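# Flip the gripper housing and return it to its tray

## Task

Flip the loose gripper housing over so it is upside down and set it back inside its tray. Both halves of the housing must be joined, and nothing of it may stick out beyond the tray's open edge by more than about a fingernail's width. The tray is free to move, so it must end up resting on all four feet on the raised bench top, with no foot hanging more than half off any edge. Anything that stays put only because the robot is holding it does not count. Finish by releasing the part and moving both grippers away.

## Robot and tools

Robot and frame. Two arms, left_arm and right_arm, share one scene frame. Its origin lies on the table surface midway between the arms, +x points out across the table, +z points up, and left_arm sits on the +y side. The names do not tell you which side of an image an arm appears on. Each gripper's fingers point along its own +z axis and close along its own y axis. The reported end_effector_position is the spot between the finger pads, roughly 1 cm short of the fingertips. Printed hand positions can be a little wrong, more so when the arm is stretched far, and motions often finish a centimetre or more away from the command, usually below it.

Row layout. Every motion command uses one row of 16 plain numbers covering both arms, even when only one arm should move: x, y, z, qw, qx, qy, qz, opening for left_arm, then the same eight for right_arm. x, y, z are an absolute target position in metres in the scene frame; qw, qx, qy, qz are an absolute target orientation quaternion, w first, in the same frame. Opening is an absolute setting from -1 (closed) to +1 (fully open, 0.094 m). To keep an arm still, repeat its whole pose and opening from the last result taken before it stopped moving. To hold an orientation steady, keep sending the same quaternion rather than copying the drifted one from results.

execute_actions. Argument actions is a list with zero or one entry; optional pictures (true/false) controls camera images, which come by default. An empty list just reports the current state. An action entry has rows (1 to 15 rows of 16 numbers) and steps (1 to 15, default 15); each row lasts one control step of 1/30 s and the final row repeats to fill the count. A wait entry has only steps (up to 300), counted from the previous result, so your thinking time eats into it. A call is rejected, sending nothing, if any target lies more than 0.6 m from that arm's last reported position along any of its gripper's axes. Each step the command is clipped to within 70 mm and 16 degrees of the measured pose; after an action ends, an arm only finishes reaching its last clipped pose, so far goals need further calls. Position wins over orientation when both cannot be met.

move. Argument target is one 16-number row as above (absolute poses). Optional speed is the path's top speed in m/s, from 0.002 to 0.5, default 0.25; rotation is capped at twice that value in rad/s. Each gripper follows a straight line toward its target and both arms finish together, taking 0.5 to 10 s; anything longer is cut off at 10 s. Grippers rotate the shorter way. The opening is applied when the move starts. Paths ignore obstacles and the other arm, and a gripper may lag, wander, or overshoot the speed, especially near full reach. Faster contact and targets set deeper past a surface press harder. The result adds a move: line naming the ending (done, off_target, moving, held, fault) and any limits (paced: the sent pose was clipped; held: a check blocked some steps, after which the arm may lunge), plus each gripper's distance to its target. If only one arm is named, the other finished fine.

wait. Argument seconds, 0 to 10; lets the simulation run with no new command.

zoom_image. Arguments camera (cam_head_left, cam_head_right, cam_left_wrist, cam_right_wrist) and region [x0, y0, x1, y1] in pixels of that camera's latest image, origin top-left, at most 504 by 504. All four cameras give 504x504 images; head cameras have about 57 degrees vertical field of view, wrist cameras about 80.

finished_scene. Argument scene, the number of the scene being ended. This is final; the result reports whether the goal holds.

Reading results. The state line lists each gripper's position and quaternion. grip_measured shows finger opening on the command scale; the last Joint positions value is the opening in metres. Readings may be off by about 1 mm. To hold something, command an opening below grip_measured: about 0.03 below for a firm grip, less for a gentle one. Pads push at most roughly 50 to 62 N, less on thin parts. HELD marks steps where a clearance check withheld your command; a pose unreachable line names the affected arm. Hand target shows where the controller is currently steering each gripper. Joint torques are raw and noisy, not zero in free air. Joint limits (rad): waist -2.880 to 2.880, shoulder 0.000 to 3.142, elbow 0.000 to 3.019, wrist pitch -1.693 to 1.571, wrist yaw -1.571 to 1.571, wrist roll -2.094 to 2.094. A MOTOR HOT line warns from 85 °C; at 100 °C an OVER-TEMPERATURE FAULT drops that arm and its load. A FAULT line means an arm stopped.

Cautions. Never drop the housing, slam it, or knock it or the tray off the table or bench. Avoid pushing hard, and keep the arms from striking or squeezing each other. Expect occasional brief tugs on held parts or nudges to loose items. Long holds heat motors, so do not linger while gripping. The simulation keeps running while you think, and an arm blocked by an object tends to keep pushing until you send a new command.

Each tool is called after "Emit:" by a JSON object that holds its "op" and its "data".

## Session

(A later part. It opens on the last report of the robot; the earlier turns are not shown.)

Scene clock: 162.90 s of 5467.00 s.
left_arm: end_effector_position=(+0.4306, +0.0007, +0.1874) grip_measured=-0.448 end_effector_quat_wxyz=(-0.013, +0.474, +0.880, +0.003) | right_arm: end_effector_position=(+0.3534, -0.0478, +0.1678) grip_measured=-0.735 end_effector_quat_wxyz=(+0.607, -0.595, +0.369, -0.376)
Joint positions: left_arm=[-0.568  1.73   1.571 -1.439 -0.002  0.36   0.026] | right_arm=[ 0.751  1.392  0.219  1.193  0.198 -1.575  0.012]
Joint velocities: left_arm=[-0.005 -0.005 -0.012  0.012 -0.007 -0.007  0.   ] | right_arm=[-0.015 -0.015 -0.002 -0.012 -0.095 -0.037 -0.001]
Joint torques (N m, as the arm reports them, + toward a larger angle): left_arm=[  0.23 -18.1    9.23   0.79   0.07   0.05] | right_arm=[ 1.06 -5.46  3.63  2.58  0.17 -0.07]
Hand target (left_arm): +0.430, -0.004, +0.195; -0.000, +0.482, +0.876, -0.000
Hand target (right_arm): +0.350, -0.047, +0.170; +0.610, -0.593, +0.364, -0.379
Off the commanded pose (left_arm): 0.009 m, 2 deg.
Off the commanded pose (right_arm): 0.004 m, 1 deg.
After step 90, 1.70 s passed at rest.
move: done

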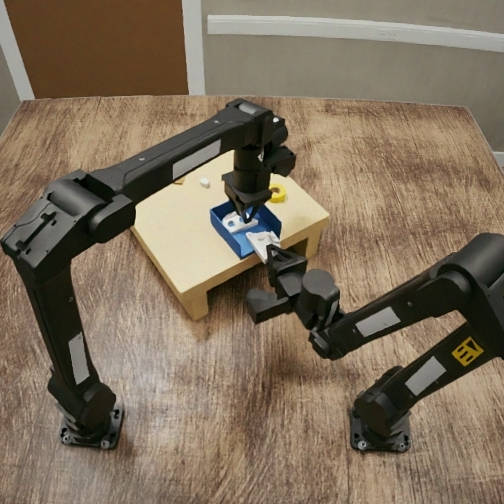

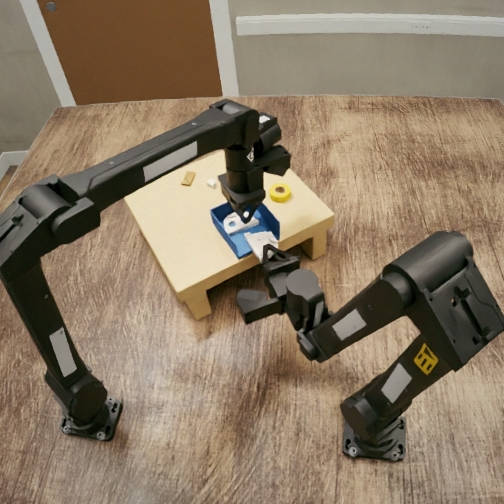

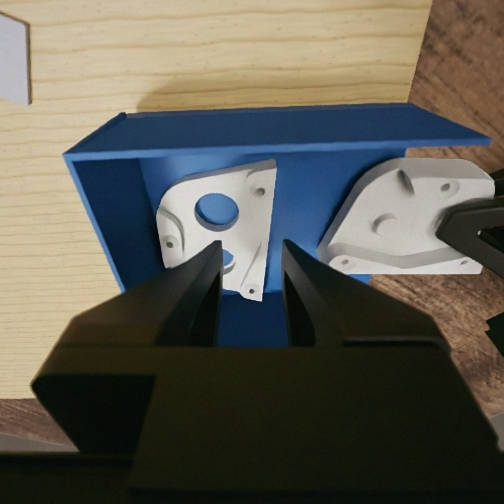

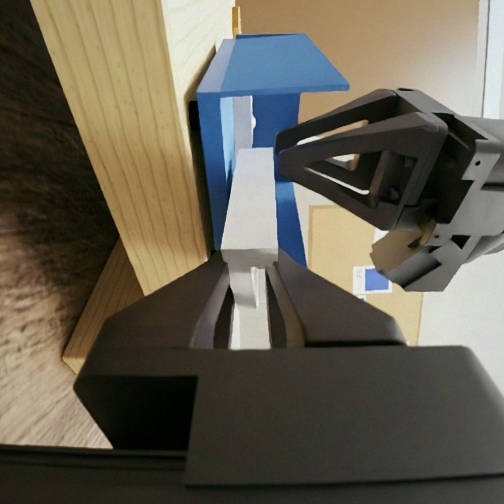

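Emit:
{"op": "move", "data": {"target": [0.445,-0.018,0.186,0.0,0.482,0.876,0.0,-0.45,0.35,-0.047,0.17,0.609,-0.593,0.363,-0.379,-0.8], "speed": 0.03}}

Scene clock: 166.40 s of 5467.00 s.
left_arm: end_effector_position=(+0.4340, -0.0028, +0.1749) grip_measured=-0.448 end_effector_quat_wxyz=(-0.022, +0.476, +0.879, +0.004) | right_arm: end_effector_position=(+0.3534, -0.0478, +0.1679) grip_measured=-0.735 end_effector_quat_wxyz=(+0.607, -0.595, +0.369, -0.376)
Joint positions: left_arm=[-0.569  1.759  1.577 -1.433 -0.002  0.361  0.026] | right_arm=[ 0.751  1.392  0.219  1.193  0.198 -1.575  0.012]
Joint velocities: left_arm=[-0.015  0.005  0.002  0.012 -0.037  0.037  0.001] | right_arm=[ 0.005 -0.015 -0.007 -0.017 -0.022 -0.051 -0.001]
Joint torques (N m, as the arm reports them, + toward a larger angle): left_arm=[  0.31 -15.86  12.63   0.87   0.06   0.01] | right_arm=[ 1.13 -5.49  3.59  2.62  0.16 -0.07]
Hand target (left_arm): +0.444, -0.017, +0.186; -0.000, +0.482, +0.876, -0.000
Hand target (right_arm): +0.350, -0.047, +0.170; +0.610, -0.593, +0.364, -0.379
Off the commanded pose (left_arm): 0.022 m, 3 deg.
Off the commanded pose (right_arm): 0.004 m, 1 deg.
move: off_target (left_arm)

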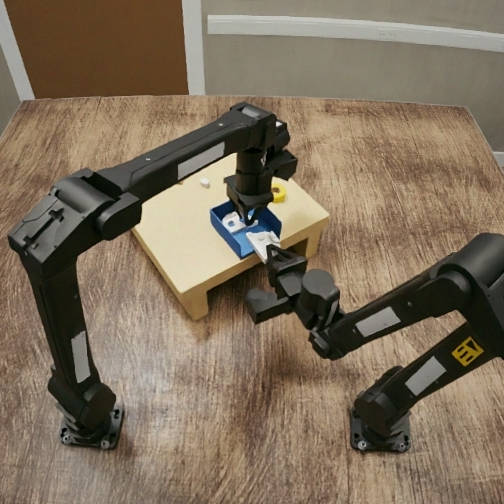

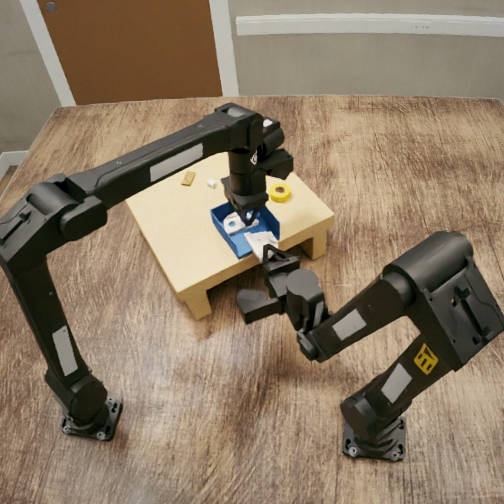

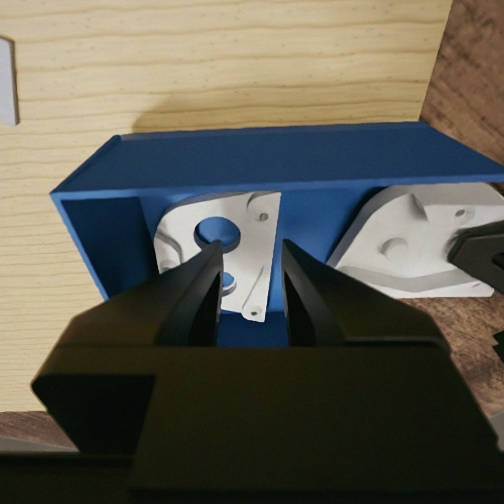

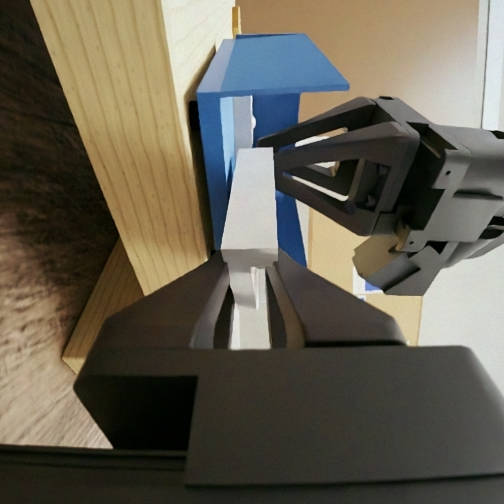

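Emit:
{"op": "move", "data": {"target": [0.447,-0.025,0.19,0.0,0.482,0.876,0.0,-0.45,0.35,-0.047,0.17,0.609,-0.593,0.363,-0.379,-0.8], "speed": 0.02}}

Scene clock: 170.37 s of 5467.00 s.
left_arm: end_effector_position=(+0.4394, -0.0123, +0.1811) grip_measured=-0.448 end_effector_quat_wxyz=(-0.012, +0.479, +0.878, +0.003) | right_arm: end_effector_position=(+0.3534, -0.0478, +0.1679) grip_measured=-0.735 end_effector_quat_wxyz=(+0.607, -0.595, +0.369, -0.376)
Joint positions: left_arm=[-0.578  1.769  1.608 -1.433 -0.002  0.361  0.026] | right_arm=[ 0.751  1.392  0.219  1.193  0.198 -1.575  0.012]
Joint velocities: left_arm=[-0.005  0.005  0.017  0.007  0.081  0.022 -0.001] | right_arm=[-0.015  0.005  0.002  0.002 -0.037  0.066 -0.001]
Joint torques (N m, as the arm reports them, + toward a larger angle): left_arm=[  0.22 -16.71  12.87   0.28   0.07  -0.08] | right_arm=[ 1.   -5.55  3.6   2.62  0.15 -0.07]
Hand target (left_arm): +0.446, -0.025, +0.190; +0.000, +0.482, +0.876, -0.000
Hand target (right_arm): +0.350, -0.047, +0.170; +0.610, -0.594, +0.364, -0.379
Off the commanded pose (left_arm): 0.017 m, 1 deg.
Off the commanded pose (right_arm): 0.004 m, 1 deg.
move: off_target (left_arm)

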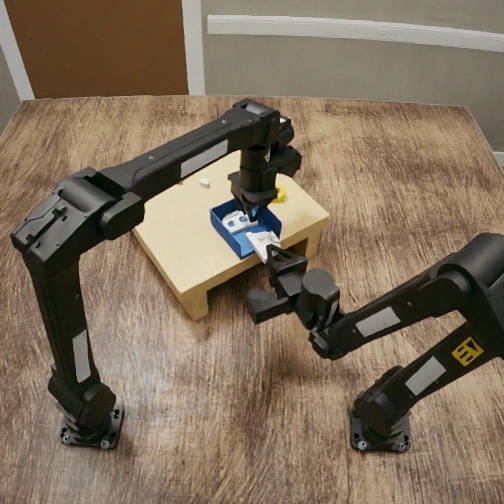

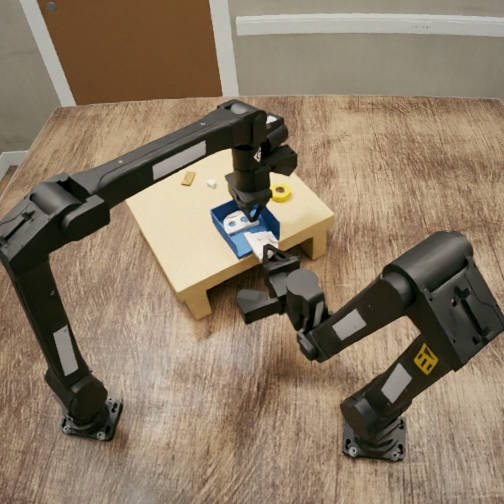

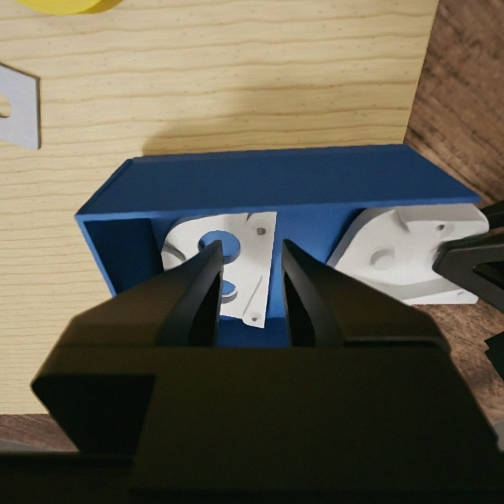

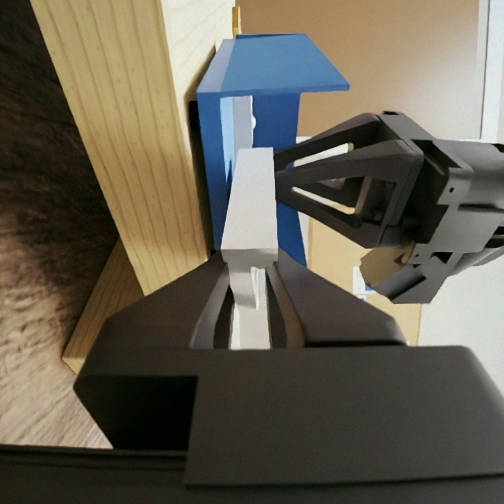

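Emit:
{"op": "zoom_image", "data": {"camera": "cam_head_left", "region": [200,180,300,260]}}

Region (200, 180, 300, 260) of cam_head_left's 504x504 image, scaled by 5.040, with more detail than that image has; it fills the top 403 rows of this view, and the rest is white.

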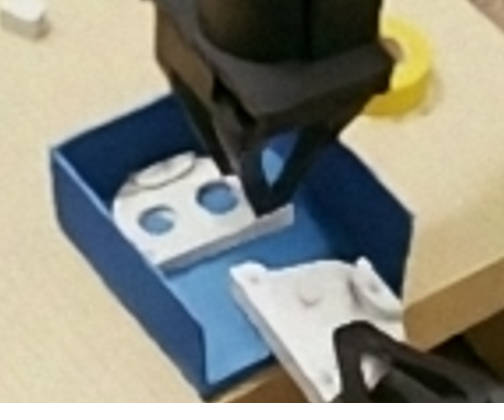

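Emit:
{"op": "move", "data": {"target": [0.434,-0.01,0.172,0.0,0.482,0.876,0.0,-0.45,0.35,-0.047,0.17,0.609,-0.593,0.363,-0.379,-0.8], "speed": 0.015}}

Emit:
{"op": "zoom_image", "data": {"camera": "cam_head_left", "region": [200,180,300,260]}}

Scene clock: 175.17 s of 5467.00 s.
left_arm: end_effector_position=(+0.4330, -0.0076, +0.1646) grip_measured=-0.448 end_effector_quat_wxyz=(-0.013, +0.479, +0.878, +0.003) | right_arm: end_effector_position=(+0.3534, -0.0478, +0.1679) grip_measured=-0.735 end_effector_quat_wxyz=(+0.607, -0.595, +0.369, -0.376)
Joint positions: left_arm=[-0.578  1.758  1.548 -1.387 -0.002  0.361  0.026] | right_arm=[ 0.751  1.392  0.219  1.193  0.198 -1.575  0.012]
Joint velocities: left_arm=[-0.015  0.005 -0.027 -0.002 -0.066 -0.022  0.   ] | right_arm=[ 0.005 -0.005 -0.012 -0.012  0.022 -0.037 -0.001]
Joint torques (N m, as the arm reports them, + toward a larger angle): left_arm=[  1.07 -18.73   9.02   1.02   0.05   0.01] | right_arm=[ 1.1  -5.62  3.6   2.62  0.16 -0.06]
Hand target (left_arm): +0.434, -0.010, +0.172; +0.000, +0.482, +0.876, -0.000
Hand target (right_arm): +0.350, -0.047, +0.170; +0.610, -0.594, +0.364, -0.379
Off the commanded pose (left_arm): 0.008 m, 2 deg.
Off the commanded pose (right_arm): 0.004 m, 1 deg.
After step 90, 0.73 s passed at rest.
move: done

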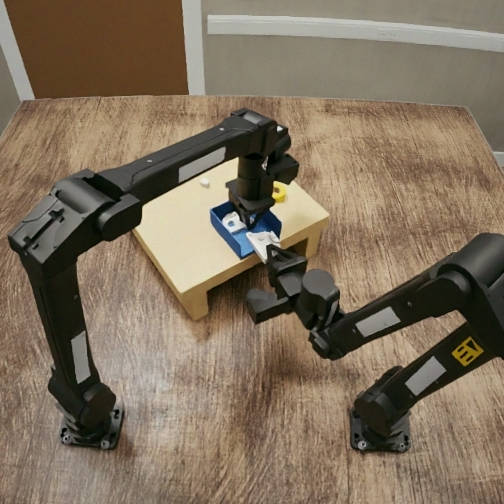

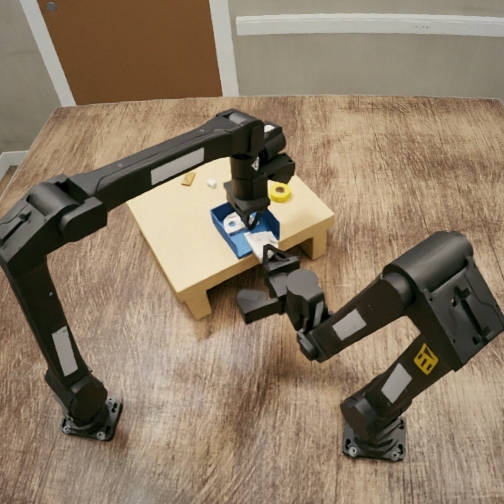

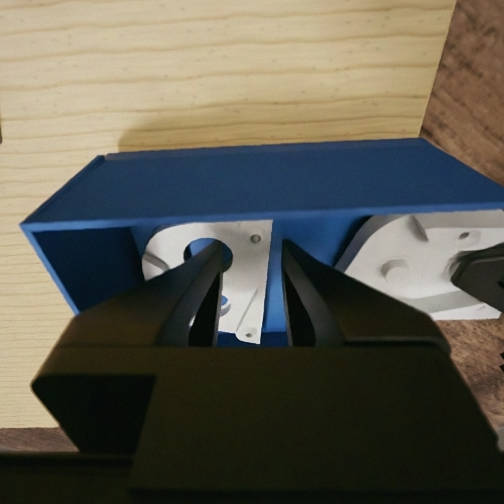

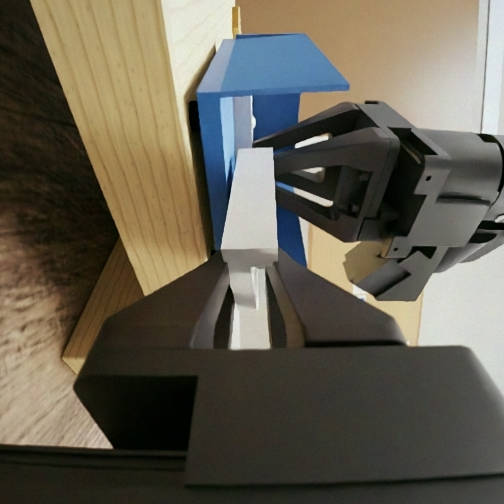

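Region (200, 180, 300, 260) of cam_head_left's 504x504 image, scaled by 5.040, with more detail than that image has; it fills the top 403 rows of this view, and the rest is white.

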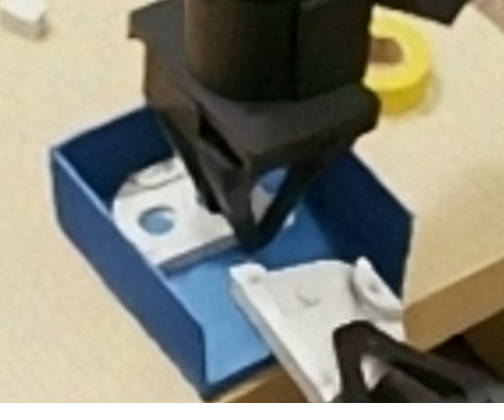

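Emit:
{"op": "execute_actions", "data": {"actions": [{"rows":[[0.433,-0.008,0.166,0.0,0.482,0.876,0.0,-0.47,0.35,-0.047,0.17,0.609,-0.593,0.363,-0.379,-0.8],[0.433,-0.008,0.166,0.0,0.482,0.876,0.0,-0.47,0.35,-0.047,0.17,0.609,-0.593,0.363,-0.379,-0.8],[0.433,-0.008,0.166,0.0,0.482,0.876,0.0,-0.47,0.35,-0.047,0.17,0.609,-0.593,0.363,-0.379,-0.8],[0.433,-0.008,0.166,0.0,0.482,0.876,0.0,-0.47,0.35,-0.047,0.17,0.609,-0.593,0.363,-0.379,-0.8],[0.433,-0.008,0.166,0.0,0.482,0.876,0.0,-0.49,0.35,-0.047,0.17,0.609,-0.593,0.363,-0.379,-0.8],[0.433,-0.008,0.166,0.0,0.482,0.876,0.0,-0.51,0.35,-0.047,0.17,0.609,-0.593,0.363,-0.379,-0.8],[0.433,-0.008,0.166,0.0,0.482,0.876,0.0,-0.53,0.35,-0.047,0.17,0.609,-0.593,0.363,-0.379,-0.8],[0.433,-0.008,0.166,0.0,0.482,0.876,0.0,-0.55,0.35,-0.047,0.17,0.609,-0.593,0.363,-0.379,-0.8],[0.433,-0.008,0.166,0.0,0.482,0.876,0.0,-0.57,0.35,-0.047,0.17,0.609,-0.593,0.363,-0.379,-0.8],[0.433,-0.008,0.166,0.0,0.482,0.876,0.0,-0.59,0.35,-0.047,0.17,0.609,-0.593,0.363,-0.379,-0.8],[0.433,-0.008,0.166,0.0,0.482,0.876,0.0,-0.61,0.35,-0.047,0.17,0.609,-0.593,0.363,-0.379,-0.8],[0.433,-0.008,0.166,0.0,0.482,0.876,0.0,-0.63,0.35,-0.047,0.17,0.609,-0.593,0.363,-0.379,-0.8],[0.433,-0.008,0.166,0.0,0.482,0.876,0.0,-0.65,0.35,-0.047,0.17,0.609,-0.593,0.363,-0.379,-0.8],[0.433,-0.008,0.166,0.0,0.482,0.876,0.0,-0.67,0.35,-0.047,0.17,0.609,-0.593,0.363,-0.379,-0.8],[0.433,-0.008,0.166,0.0,0.482,0.876,0.0,-0.69,0.35,-0.047,0.17,0.609,-0.593,0.363,-0.379,-0.8]],"steps":15}], "pictures": false}}

Emit:
{"op": "wait", "data": {"seconds": 0.3}}

Scene clock: 182.07 s of 5467.00 s.
left_arm: end_effector_position=(+0.4316, -0.0066, +0.1626) grip_measured=-0.672 end_effector_quat_wxyz=(-0.008, +0.479, +0.878, +0.002) | right_arm: end_effector_position=(+0.3534, -0.0478, +0.1679) grip_measured=-0.735 end_effector_quat_wxyz=(+0.607, -0.595, +0.369, -0.376)
Joint positions: left_arm=[-0.578  1.749  1.531 -1.37  -0.002  0.361  0.015] | right_arm=[ 0.751  1.392  0.219  1.193  0.198 -1.575  0.012]
Joint velocities: left_arm=[ 0.005 -0.015  0.002 -0.007 -0.007 -0.066 -0.013] | right_arm=[-0.015 -0.015 -0.012  0.012 -0.007  0.037  0.   ]
Joint torques (N m, as the arm reports them, + toward a larger angle): left_arm=[  1.08 -17.3    8.87   0.96   0.04   0.03] | right_arm=[ 1.05 -5.55  3.59  2.6   0.16 -0.07]
Hand target (left_arm): +0.433, -0.008, +0.166; -0.000, +0.482, +0.876, -0.000
Hand target (right_arm): +0.350, -0.047, +0.170; +0.610, -0.594, +0.364, -0.379
Off the commanded pose (left_arm): 0.004 m, 1 deg.
Off the commanded pose (right_arm): 0.004 m, 1 deg.
Steps of this call (steps 1 to 90: nothing new was sent; then 3.40 s passed at rest; steps 91 to 105: all 15 steps of this action). Readings (end_effector_position):
91: left_arm (+0.4331, -0.0077, +0.1640) | right_arm (+0.3534, -0.0478, +0.1679)
92: left_arm (+0.4329, -0.0075, +0.1630) | right_arm (+0.3534, -0.0478, +0.1679)
94: left_arm (+0.4325, -0.0072, +0.1632) | right_arm (+0.3534, -0.0478, +0.1679)
98: left_arm (+0.4316, -0.0065, +0.1625) | right_arm (+0.3534, -0.0478, +0.1679)
105: the state above

Scene clock: 182.37 s of 5467.00 s.
left_arm: end_effector_position=(+0.4316, -0.0066, +0.1630) grip_measured=-0.677 end_effector_quat_wxyz=(-0.008, +0.479, +0.878, +0.002) | right_arm: end_effector_position=(+0.3534, -0.0478, +0.1679) grip_measured=-0.735 end_effector_quat_wxyz=(+0.607, -0.595, +0.369, -0.376)
Joint positions: left_arm=[-0.578  1.749  1.531 -1.37  -0.002  0.361  0.015] | right_arm=[ 0.751  1.392  0.219  1.193  0.198 -1.575  0.012]
Joint velocities: left_arm=[-0.005 -0.005 -0.002 -0.007 -0.022 -0.022  0.   ] | right_arm=[-0.005 -0.005 -0.012  0.002  0.022  0.007 -0.   ]
Joint torques (N m, as the arm reports them, + toward a larger angle): left_arm=[  1.1  -17.58   8.83   0.94   0.05   0.03] | right_arm=[ 1.06 -5.59  3.59  2.61  0.15 -0.07]
Hand target (left_arm): +0.433, -0.008, +0.166; -0.000, +0.482, +0.876, -0.000
Hand target (right_arm): +0.350, -0.047, +0.170; +0.610, -0.594, +0.364, -0.379
Off the commanded pose (left_arm): 0.004 m, 1 deg.
Off the commanded pose (right_arm): 0.004 m, 1 deg.
Steps of this call (steps 1 to 9: nothing new was sent). Readings (end_effector_position):
1: left_arm (+0.4316, -0.0066, +0.1628) | right_arm (+0.3534, -0.0478, +0.1679)
2: left_arm (+0.4316, -0.0066, +0.1630) | right_arm (+0.3534, -0.0478, +0.1679)
4: left_arm (+0.4316, -0.0066, +0.1630) | right_arm (+0.3534, -0.0478, +0.1679)
8: left_arm (+0.4316, -0.0066, +0.1630) | right_arm (+0.3534, -0.0478, +0.1679)
9: the state above

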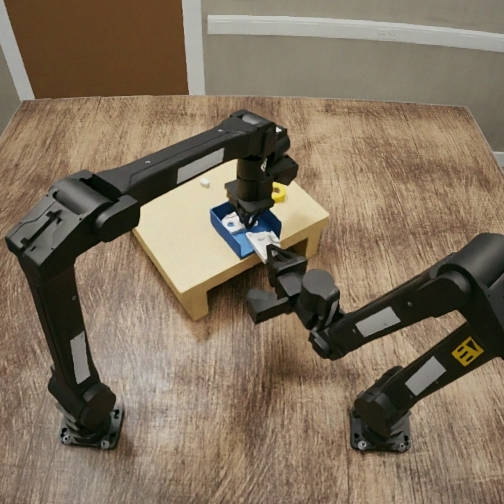

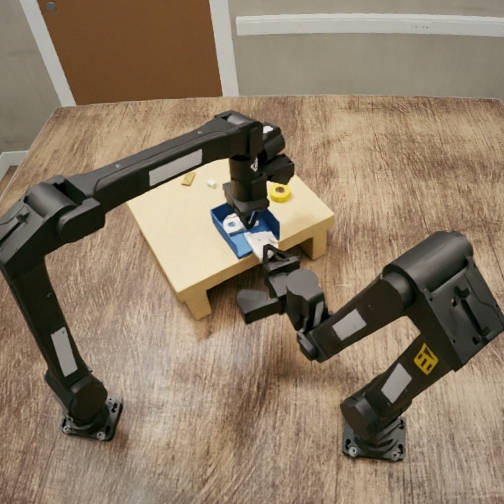

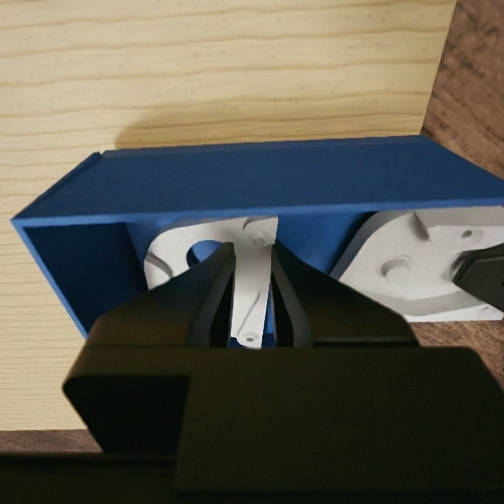

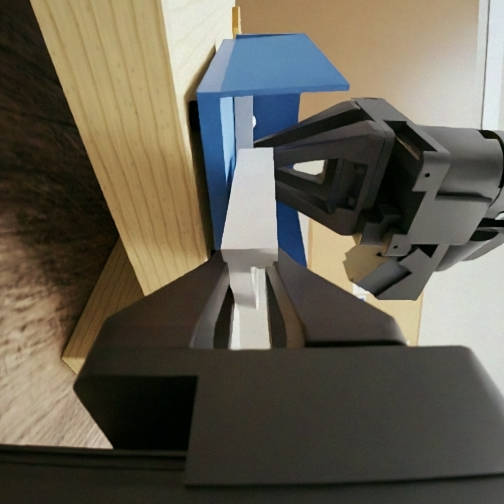

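Gripped. Lift.

Emit:
{"op": "move", "data": {"target": [0.437,-0.017,0.255,0.0,0.482,0.876,0.0,-0.71,0.35,-0.047,0.17,0.609,-0.593,0.363,-0.379,-0.8], "speed": 0.04}}

Scene clock: 187.87 s of 5467.00 s.
left_arm: end_effector_position=(+0.4328, -0.0074, +0.2329) grip_measured=-0.692 end_effector_quat_wxyz=(-0.022, +0.479, +0.877, +0.004) | right_arm: end_effector_position=(+0.3534, -0.0478, +0.1679) grip_measured=-0.735 end_effector_quat_wxyz=(+0.607, -0.595, +0.369, -0.376)
Joint positions: left_arm=[-0.578  1.748  1.714 -1.582 -0.002  0.361  0.014] | right_arm=[ 0.751  1.392  0.219  1.193  0.198 -1.575  0.012]
Joint velocities: left_arm=[-0.005 -0.015 -0.017 -0.007 -0.11   0.007 -0.   ] | right_arm=[-0.005 -0.015  0.007  0.012 -0.051 -0.007 -0.001]
Joint torques (N m, as the arm reports them, + toward a larger angle): left_arm=[  0.44 -18.3   12.81   0.05   0.06  -0.08] | right_arm=[ 1.05 -5.49  3.6   2.61  0.15 -0.07]
Hand target (left_arm): +0.436, -0.016, +0.255; +0.000, +0.482, +0.876, -0.000
Hand target (right_arm): +0.350, -0.047, +0.170; +0.610, -0.594, +0.363, -0.379
Off the commanded pose (left_arm): 0.024 m, 3 deg.
Off the commanded pose (right_arm): 0.004 m, 1 deg.
move: off_target (left_arm)

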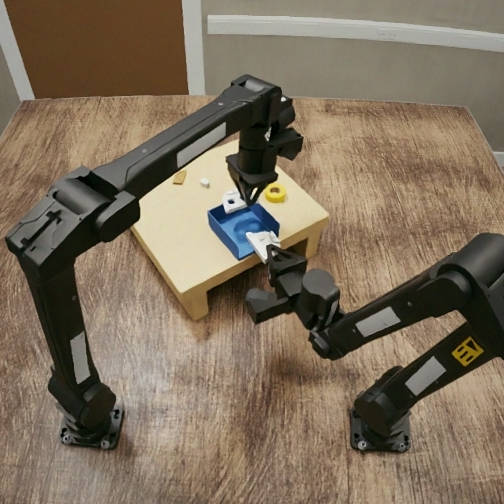

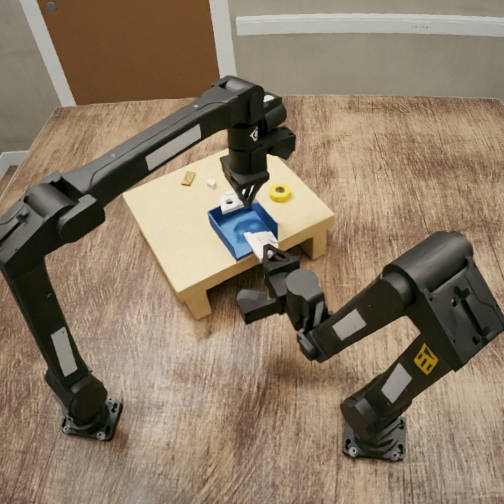

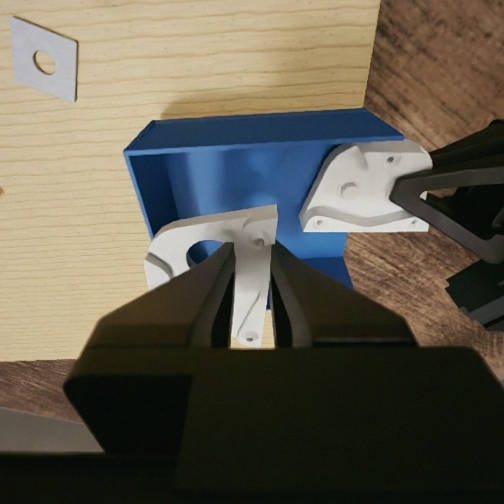

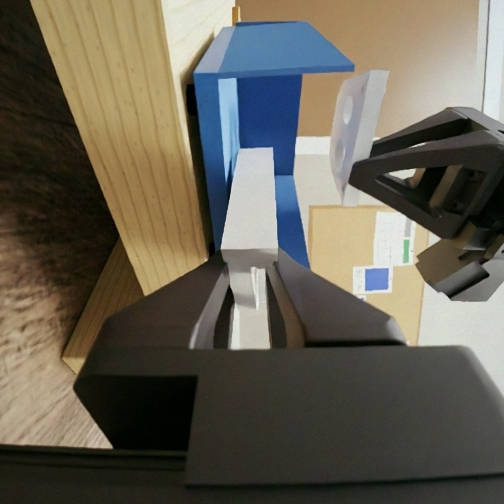

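Emit:
{"op": "move", "data": {"target": [0.42,-0.04,0.275,0.016,-0.314,0.949,-0.027,-0.72,0.364,-0.025,0.176,0.609,-0.593,0.363,-0.379,-0.8], "speed": 0.25}}

Scene clock: 196.07 s of 5467.00 s.
left_arm: end_effector_position=(+0.4128, -0.0284, +0.2496) grip_measured=-0.693 end_effector_quat_wxyz=(-0.005, -0.313, +0.950, +0.002) | right_arm: end_effector_position=(+0.3560, -0.0348, +0.1704) grip_measured=-0.735 end_effector_quat_wxyz=(+0.607, -0.595, +0.369, -0.376)
Joint positions: left_arm=[-0.63   1.715  1.714 -1.579  0.007 -1.328  0.014] | right_arm=[ 0.785  1.402  0.247  1.176  0.231 -1.575  0.012]
Joint velocities: left_arm=[-0.005  0.005 -0.007 -0.032 -0.051 -0.037 -0.   ] | right_arm=[ 0.005 -0.005 -0.002 -0.002  0.022  0.066 -0.   ]
Joint torques (N m, as the arm reports them, + toward a larger angle): left_arm=[  0.17 -17.67  13.18   0.81  -0.24  -0.14] | right_arm=[ 1.11 -4.7   6.56  1.71  0.17 -0.06]
Hand target (left_arm): +0.419, -0.039, +0.276; +0.015, -0.314, +0.949, -0.028
Hand target (right_arm): +0.363, -0.025, +0.176; +0.610, -0.594, +0.364, -0.379
Off the commanded pose (left_arm): 0.029 m, 4 deg.
Off the commanded pose (right_arm): 0.014 m, 1 deg.
After step 90, 1.33 s passed at rest.
move: off_target (left_arm, right_arm)

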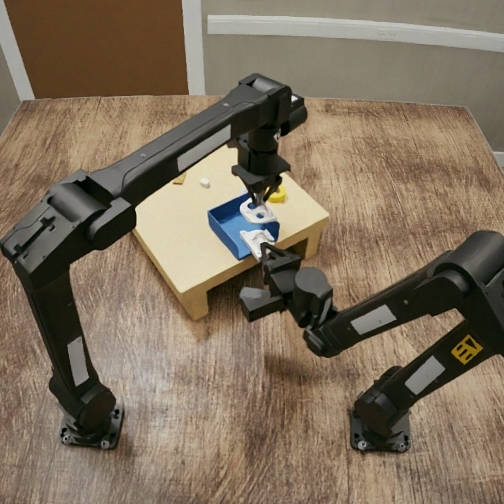

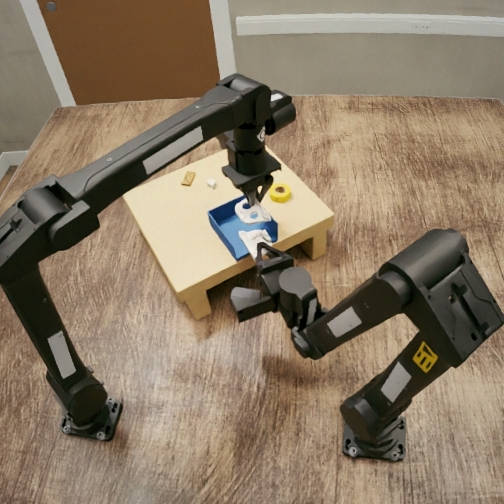

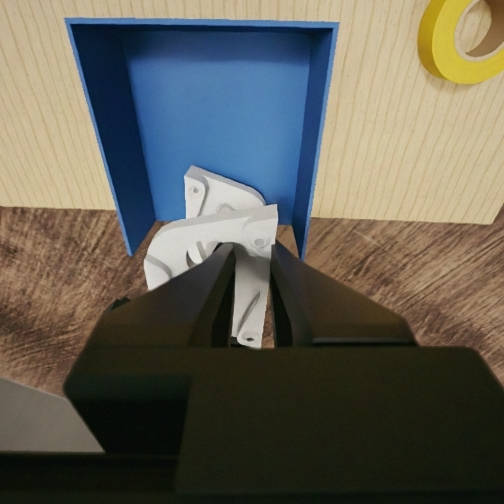

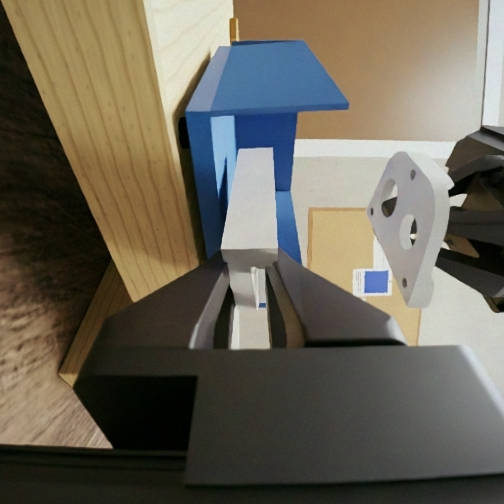

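Emit:
{"op": "move", "data": {"target": [0.42,-0.04,0.275,0.016,-0.314,0.949,-0.027,-0.72,0.365,-0.023,0.168,0.609,-0.593,0.363,-0.379,-0.8], "speed": 0.02}}

Emit:
{"op": "move", "data": {"target": [0.42,-0.04,0.275,0.016,-0.314,0.949,-0.027,-0.72,0.365,-0.023,0.168,0.609,-0.593,0.363,-0.379,-0.55], "speed": 0.02}}

Scene clock: 200.87 s of 5467.00 s.
left_arm: end_effector_position=(+0.4130, -0.0282, +0.2496) grip_measured=-0.693 end_effector_quat_wxyz=(-0.004, -0.315, +0.949, +0.002) | right_arm: end_effector_position=(+0.3595, -0.0319, +0.1646) grip_measured=-0.735 end_effector_quat_wxyz=(+0.606, -0.595, +0.370, -0.377)
Joint positions: left_arm=[-0.63   1.715  1.714 -1.579  0.005 -1.331  0.014] | right_arm=[ 0.786  1.446  0.256  1.209  0.234 -1.575  0.012]
Joint velocities: left_arm=[-0.015 -0.005 -0.002  0.007  0.007  0.007 -0.002] | right_arm=[-0.015 -0.015  0.012 -0.007 -0.022  0.037 -0.001]
Joint torques (N m, as the arm reports them, + toward a larger angle): left_arm=[  0.25 -18.13  13.1    0.81  -0.25  -0.15] | right_arm=[ 1.11 -4.35  5.79  2.29  0.14 -0.07]
Hand target (left_arm): +0.419, -0.039, +0.275; +0.015, -0.314, +0.949, -0.027
Hand target (right_arm): +0.365, -0.023, +0.168; +0.609, -0.594, +0.364, -0.379
Off the commanded pose (left_arm): 0.029 m, 4 deg.
Off the commanded pose (right_arm): 0.011 m, 1 deg.
move: off_target (left_arm, right_arm)

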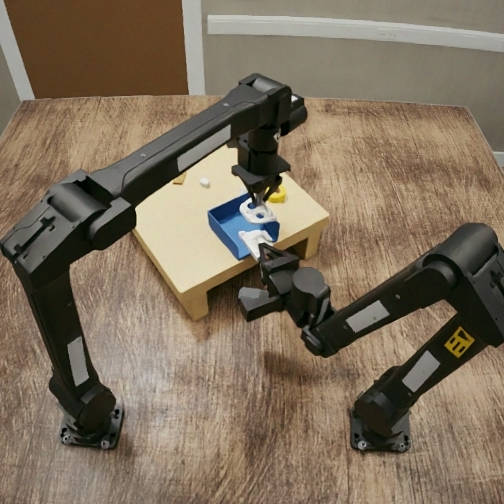

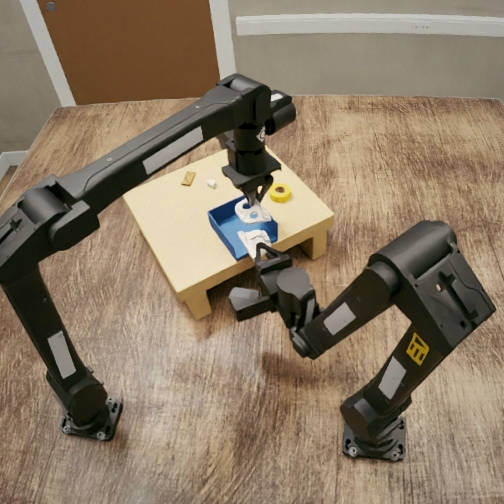

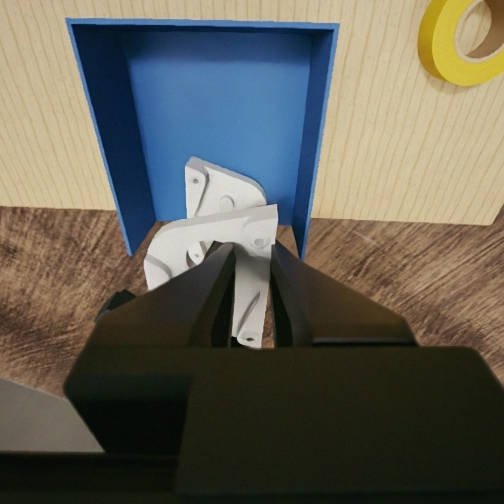

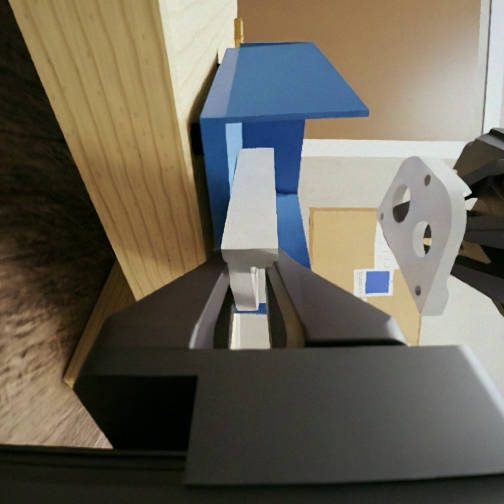

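Scene clock: 202.87 s of 5467.00 s.
left_arm: end_effector_position=(+0.4130, -0.0282, +0.2496) grip_measured=-0.693 end_effector_quat_wxyz=(-0.004, -0.315, +0.949, +0.002) | right_arm: end_effector_position=(+0.3595, -0.0315, +0.1625) grip_measured=-0.551 end_effector_quat_wxyz=(+0.605, -0.597, +0.370, -0.376)
Joint positions: left_arm=[-0.63   1.715  1.714 -1.579  0.005 -1.331  0.014] | right_arm=[ 0.787  1.451  0.256  1.209  0.234 -1.576  0.021]
Joint velocities: left_arm=[ 0.005 -0.005 -0.012  0.007  0.022  0.007  0.001] | right_arm=[-0.005 -0.015  0.002 -0.007 -0.022 -0.022 -0.   ]
Joint torques (N m, as the arm reports them, + toward a larger angle): left_arm=[  0.34 -18.07  13.12   0.86  -0.25  -0.15] | right_arm=[ 1.08 -5.08  5.72  2.26  0.14 -0.07]
Hand target (left_arm): +0.419, -0.039, +0.275; +0.015, -0.314, +0.949, -0.027
Hand target (right_arm): +0.365, -0.023, +0.168; +0.610, -0.594, +0.364, -0.379
Off the commanded pose (left_arm): 0.029 m, 4 deg.
Off the commanded pose (right_arm): 0.012 m, 1 deg.
move: off_target (left_arm, right_arm)

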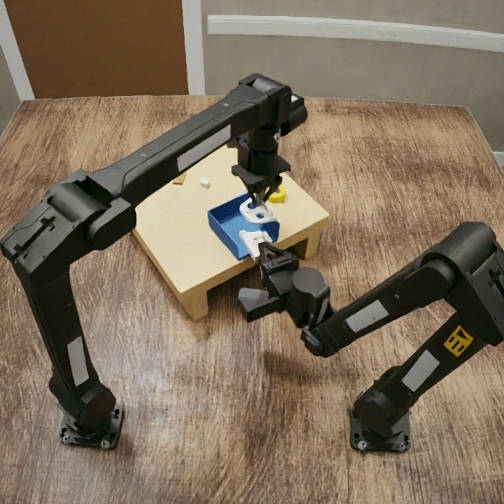

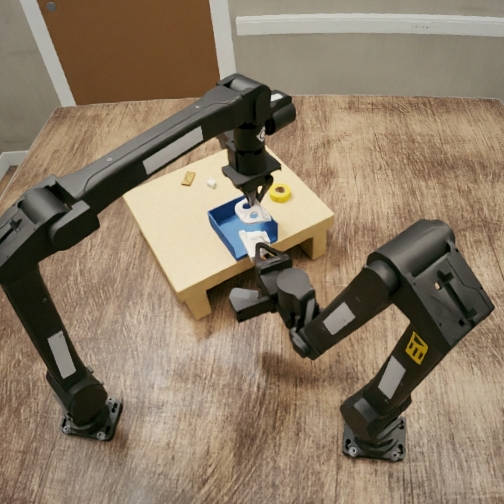

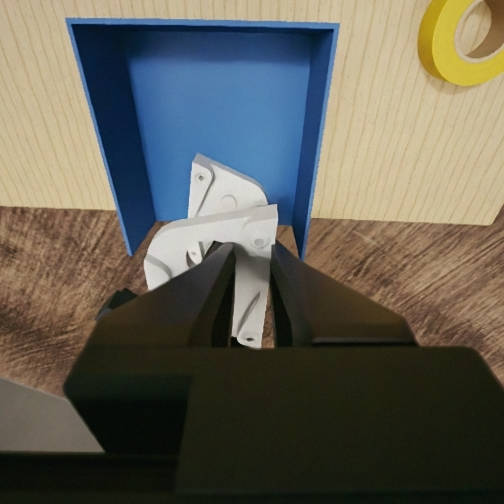

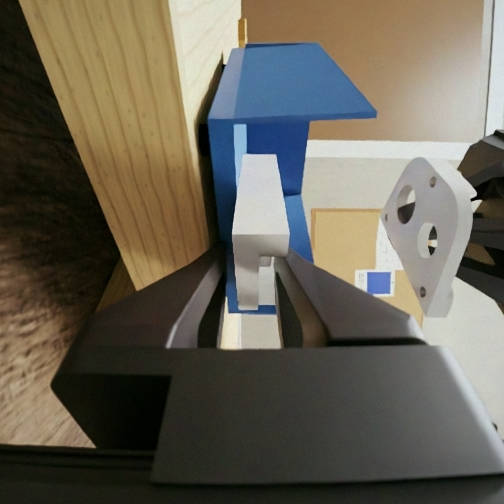

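Emit:
{"op": "move", "data": {"target": [0.39,-0.06,0.28,0.016,-0.314,0.949,-0.027,-0.72,0.333,-0.052,0.164,0.635,-0.627,0.316,-0.322,-0.2], "speed": 0.04}}

Scene clock: 207.80 s of 5467.00 s.
left_arm: end_effector_position=(+0.3875, -0.0528, +0.2603) grip_measured=-0.693 end_effector_quat_wxyz=(+0.002, -0.314, +0.950, -0.006) | right_arm: end_effector_position=(+0.3339, -0.0493, +0.1657) grip_measured=-0.201 end_effector_quat_wxyz=(+0.638, -0.625, +0.312, -0.324)
Joint positions: left_arm=[-0.699  1.693  1.714 -1.579  0.002 -1.398  0.014] | right_arm=[ 0.664  1.361  0.168  1.216 -0.067 -1.576  0.038]
Joint velocities: left_arm=[-0.024 -0.005  0.012 -0.007 -0.007 -0.022 -0.   ] | right_arm=[-0.005 -0.005 -0.007 -0.007 -0.081 -0.051  0.   ]
Joint torques (N m, as the arm reports them, + toward a larger angle): left_arm=[  0.49 -17.71  11.82   0.61  -0.25  -0.14] | right_arm=[-0.46 -5.28  3.39  1.73 -0.17  0.03]
Hand target (left_arm): +0.389, -0.060, +0.280; +0.015, -0.314, +0.949, -0.028
Hand target (right_arm): +0.333, -0.053, +0.164; +0.635, -0.627, +0.314, -0.324
Off the commanded pose (left_arm): 0.021 m, 3 deg.
Off the commanded pose (right_arm): 0.003 m, 1 deg.
move: off_target (left_arm)

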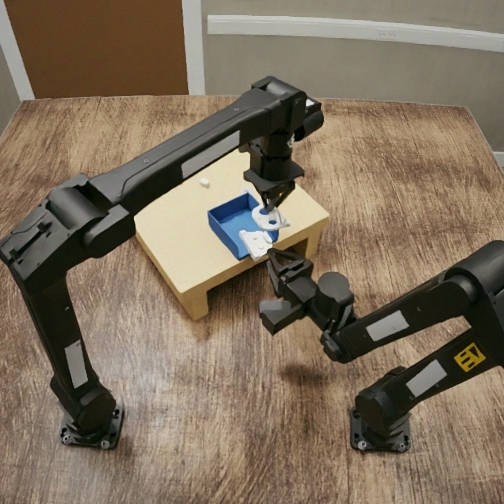

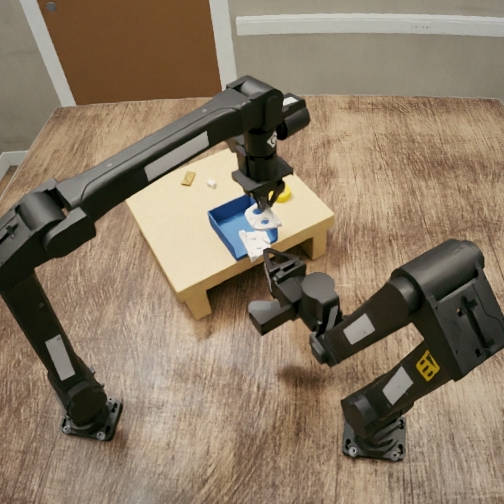

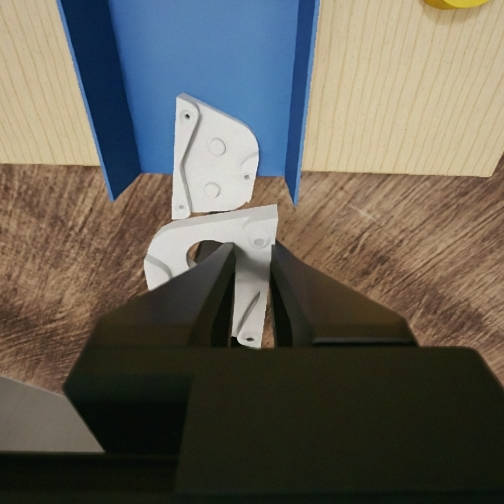

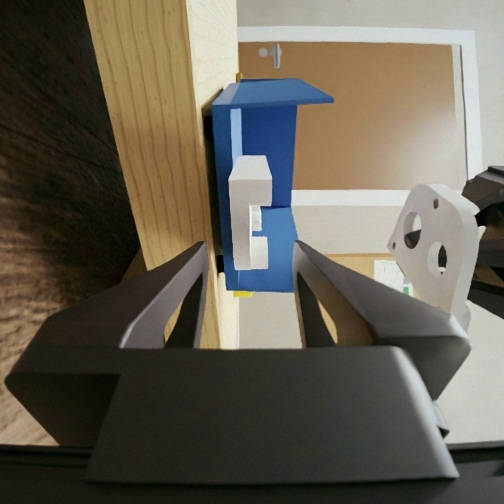

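Emit:
{"op": "move", "data": {"target": [0.39,-0.06,0.28,0.016,-0.314,0.949,-0.027,-0.72,0.38,-0.023,0.177,0.635,-0.627,0.316,-0.322,-1], "speed": 0.02}}

Scene clock: 213.03 s of 5467.00 s.
left_arm: end_effector_position=(+0.3877, -0.0526, +0.2603) grip_measured=-0.693 end_effector_quat_wxyz=(+0.003, -0.314, +0.949, -0.006) | right_arm: end_effector_position=(+0.3683, -0.0272, +0.1723) grip_measured=-0.986 end_effector_quat_wxyz=(+0.632, -0.631, +0.315, -0.320)
Joint positions: left_arm=[-0.699  1.693  1.714 -1.579  0.    -1.399  0.014] | right_arm=[ 0.664  1.402  0.281  1.125 -0.068 -1.576  0.001]
Joint velocities: left_arm=[-0.005  0.005 -0.007 -0.007  0.022 -0.022  0.001] | right_arm=[-0.015 -0.015 -0.002 -0.002 -0.037  0.007 -0.001]
Joint torques (N m, as the arm reports them, + toward a larger angle): left_arm=[  0.46 -17.85  11.82   0.62  -0.26  -0.14] | right_arm=[-0.51 -5.01  6.79  1.66 -0.16  0.07]
Hand target (left_arm): +0.389, -0.059, +0.280; +0.016, -0.314, +0.949, -0.027
Hand target (right_arm): +0.380, -0.024, +0.178; +0.635, -0.627, +0.316, -0.322
Off the commanded pose (left_arm): 0.021 m, 3 deg.
Off the commanded pose (right_arm): 0.013 m, 1 deg.
move: off_target (left_arm, right_arm)

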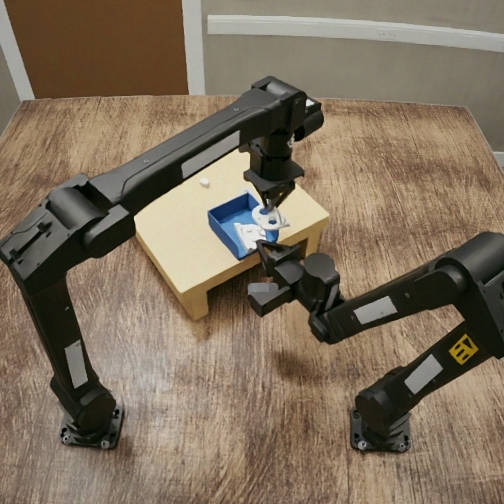

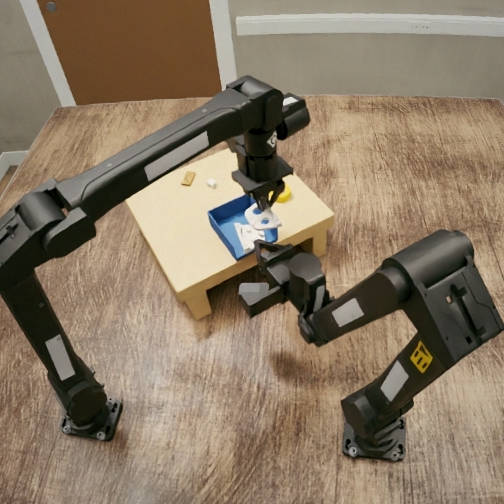

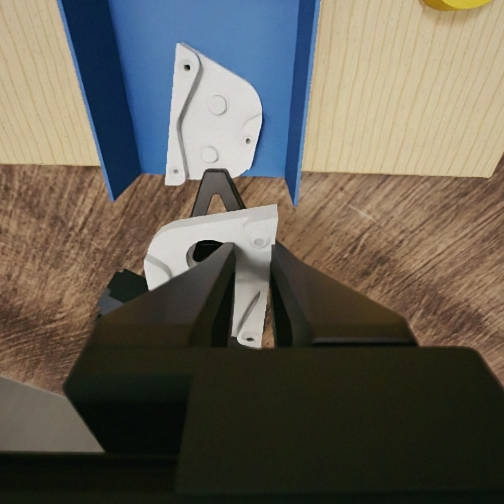

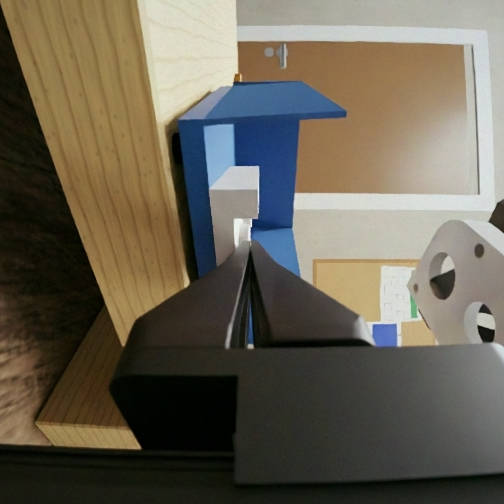

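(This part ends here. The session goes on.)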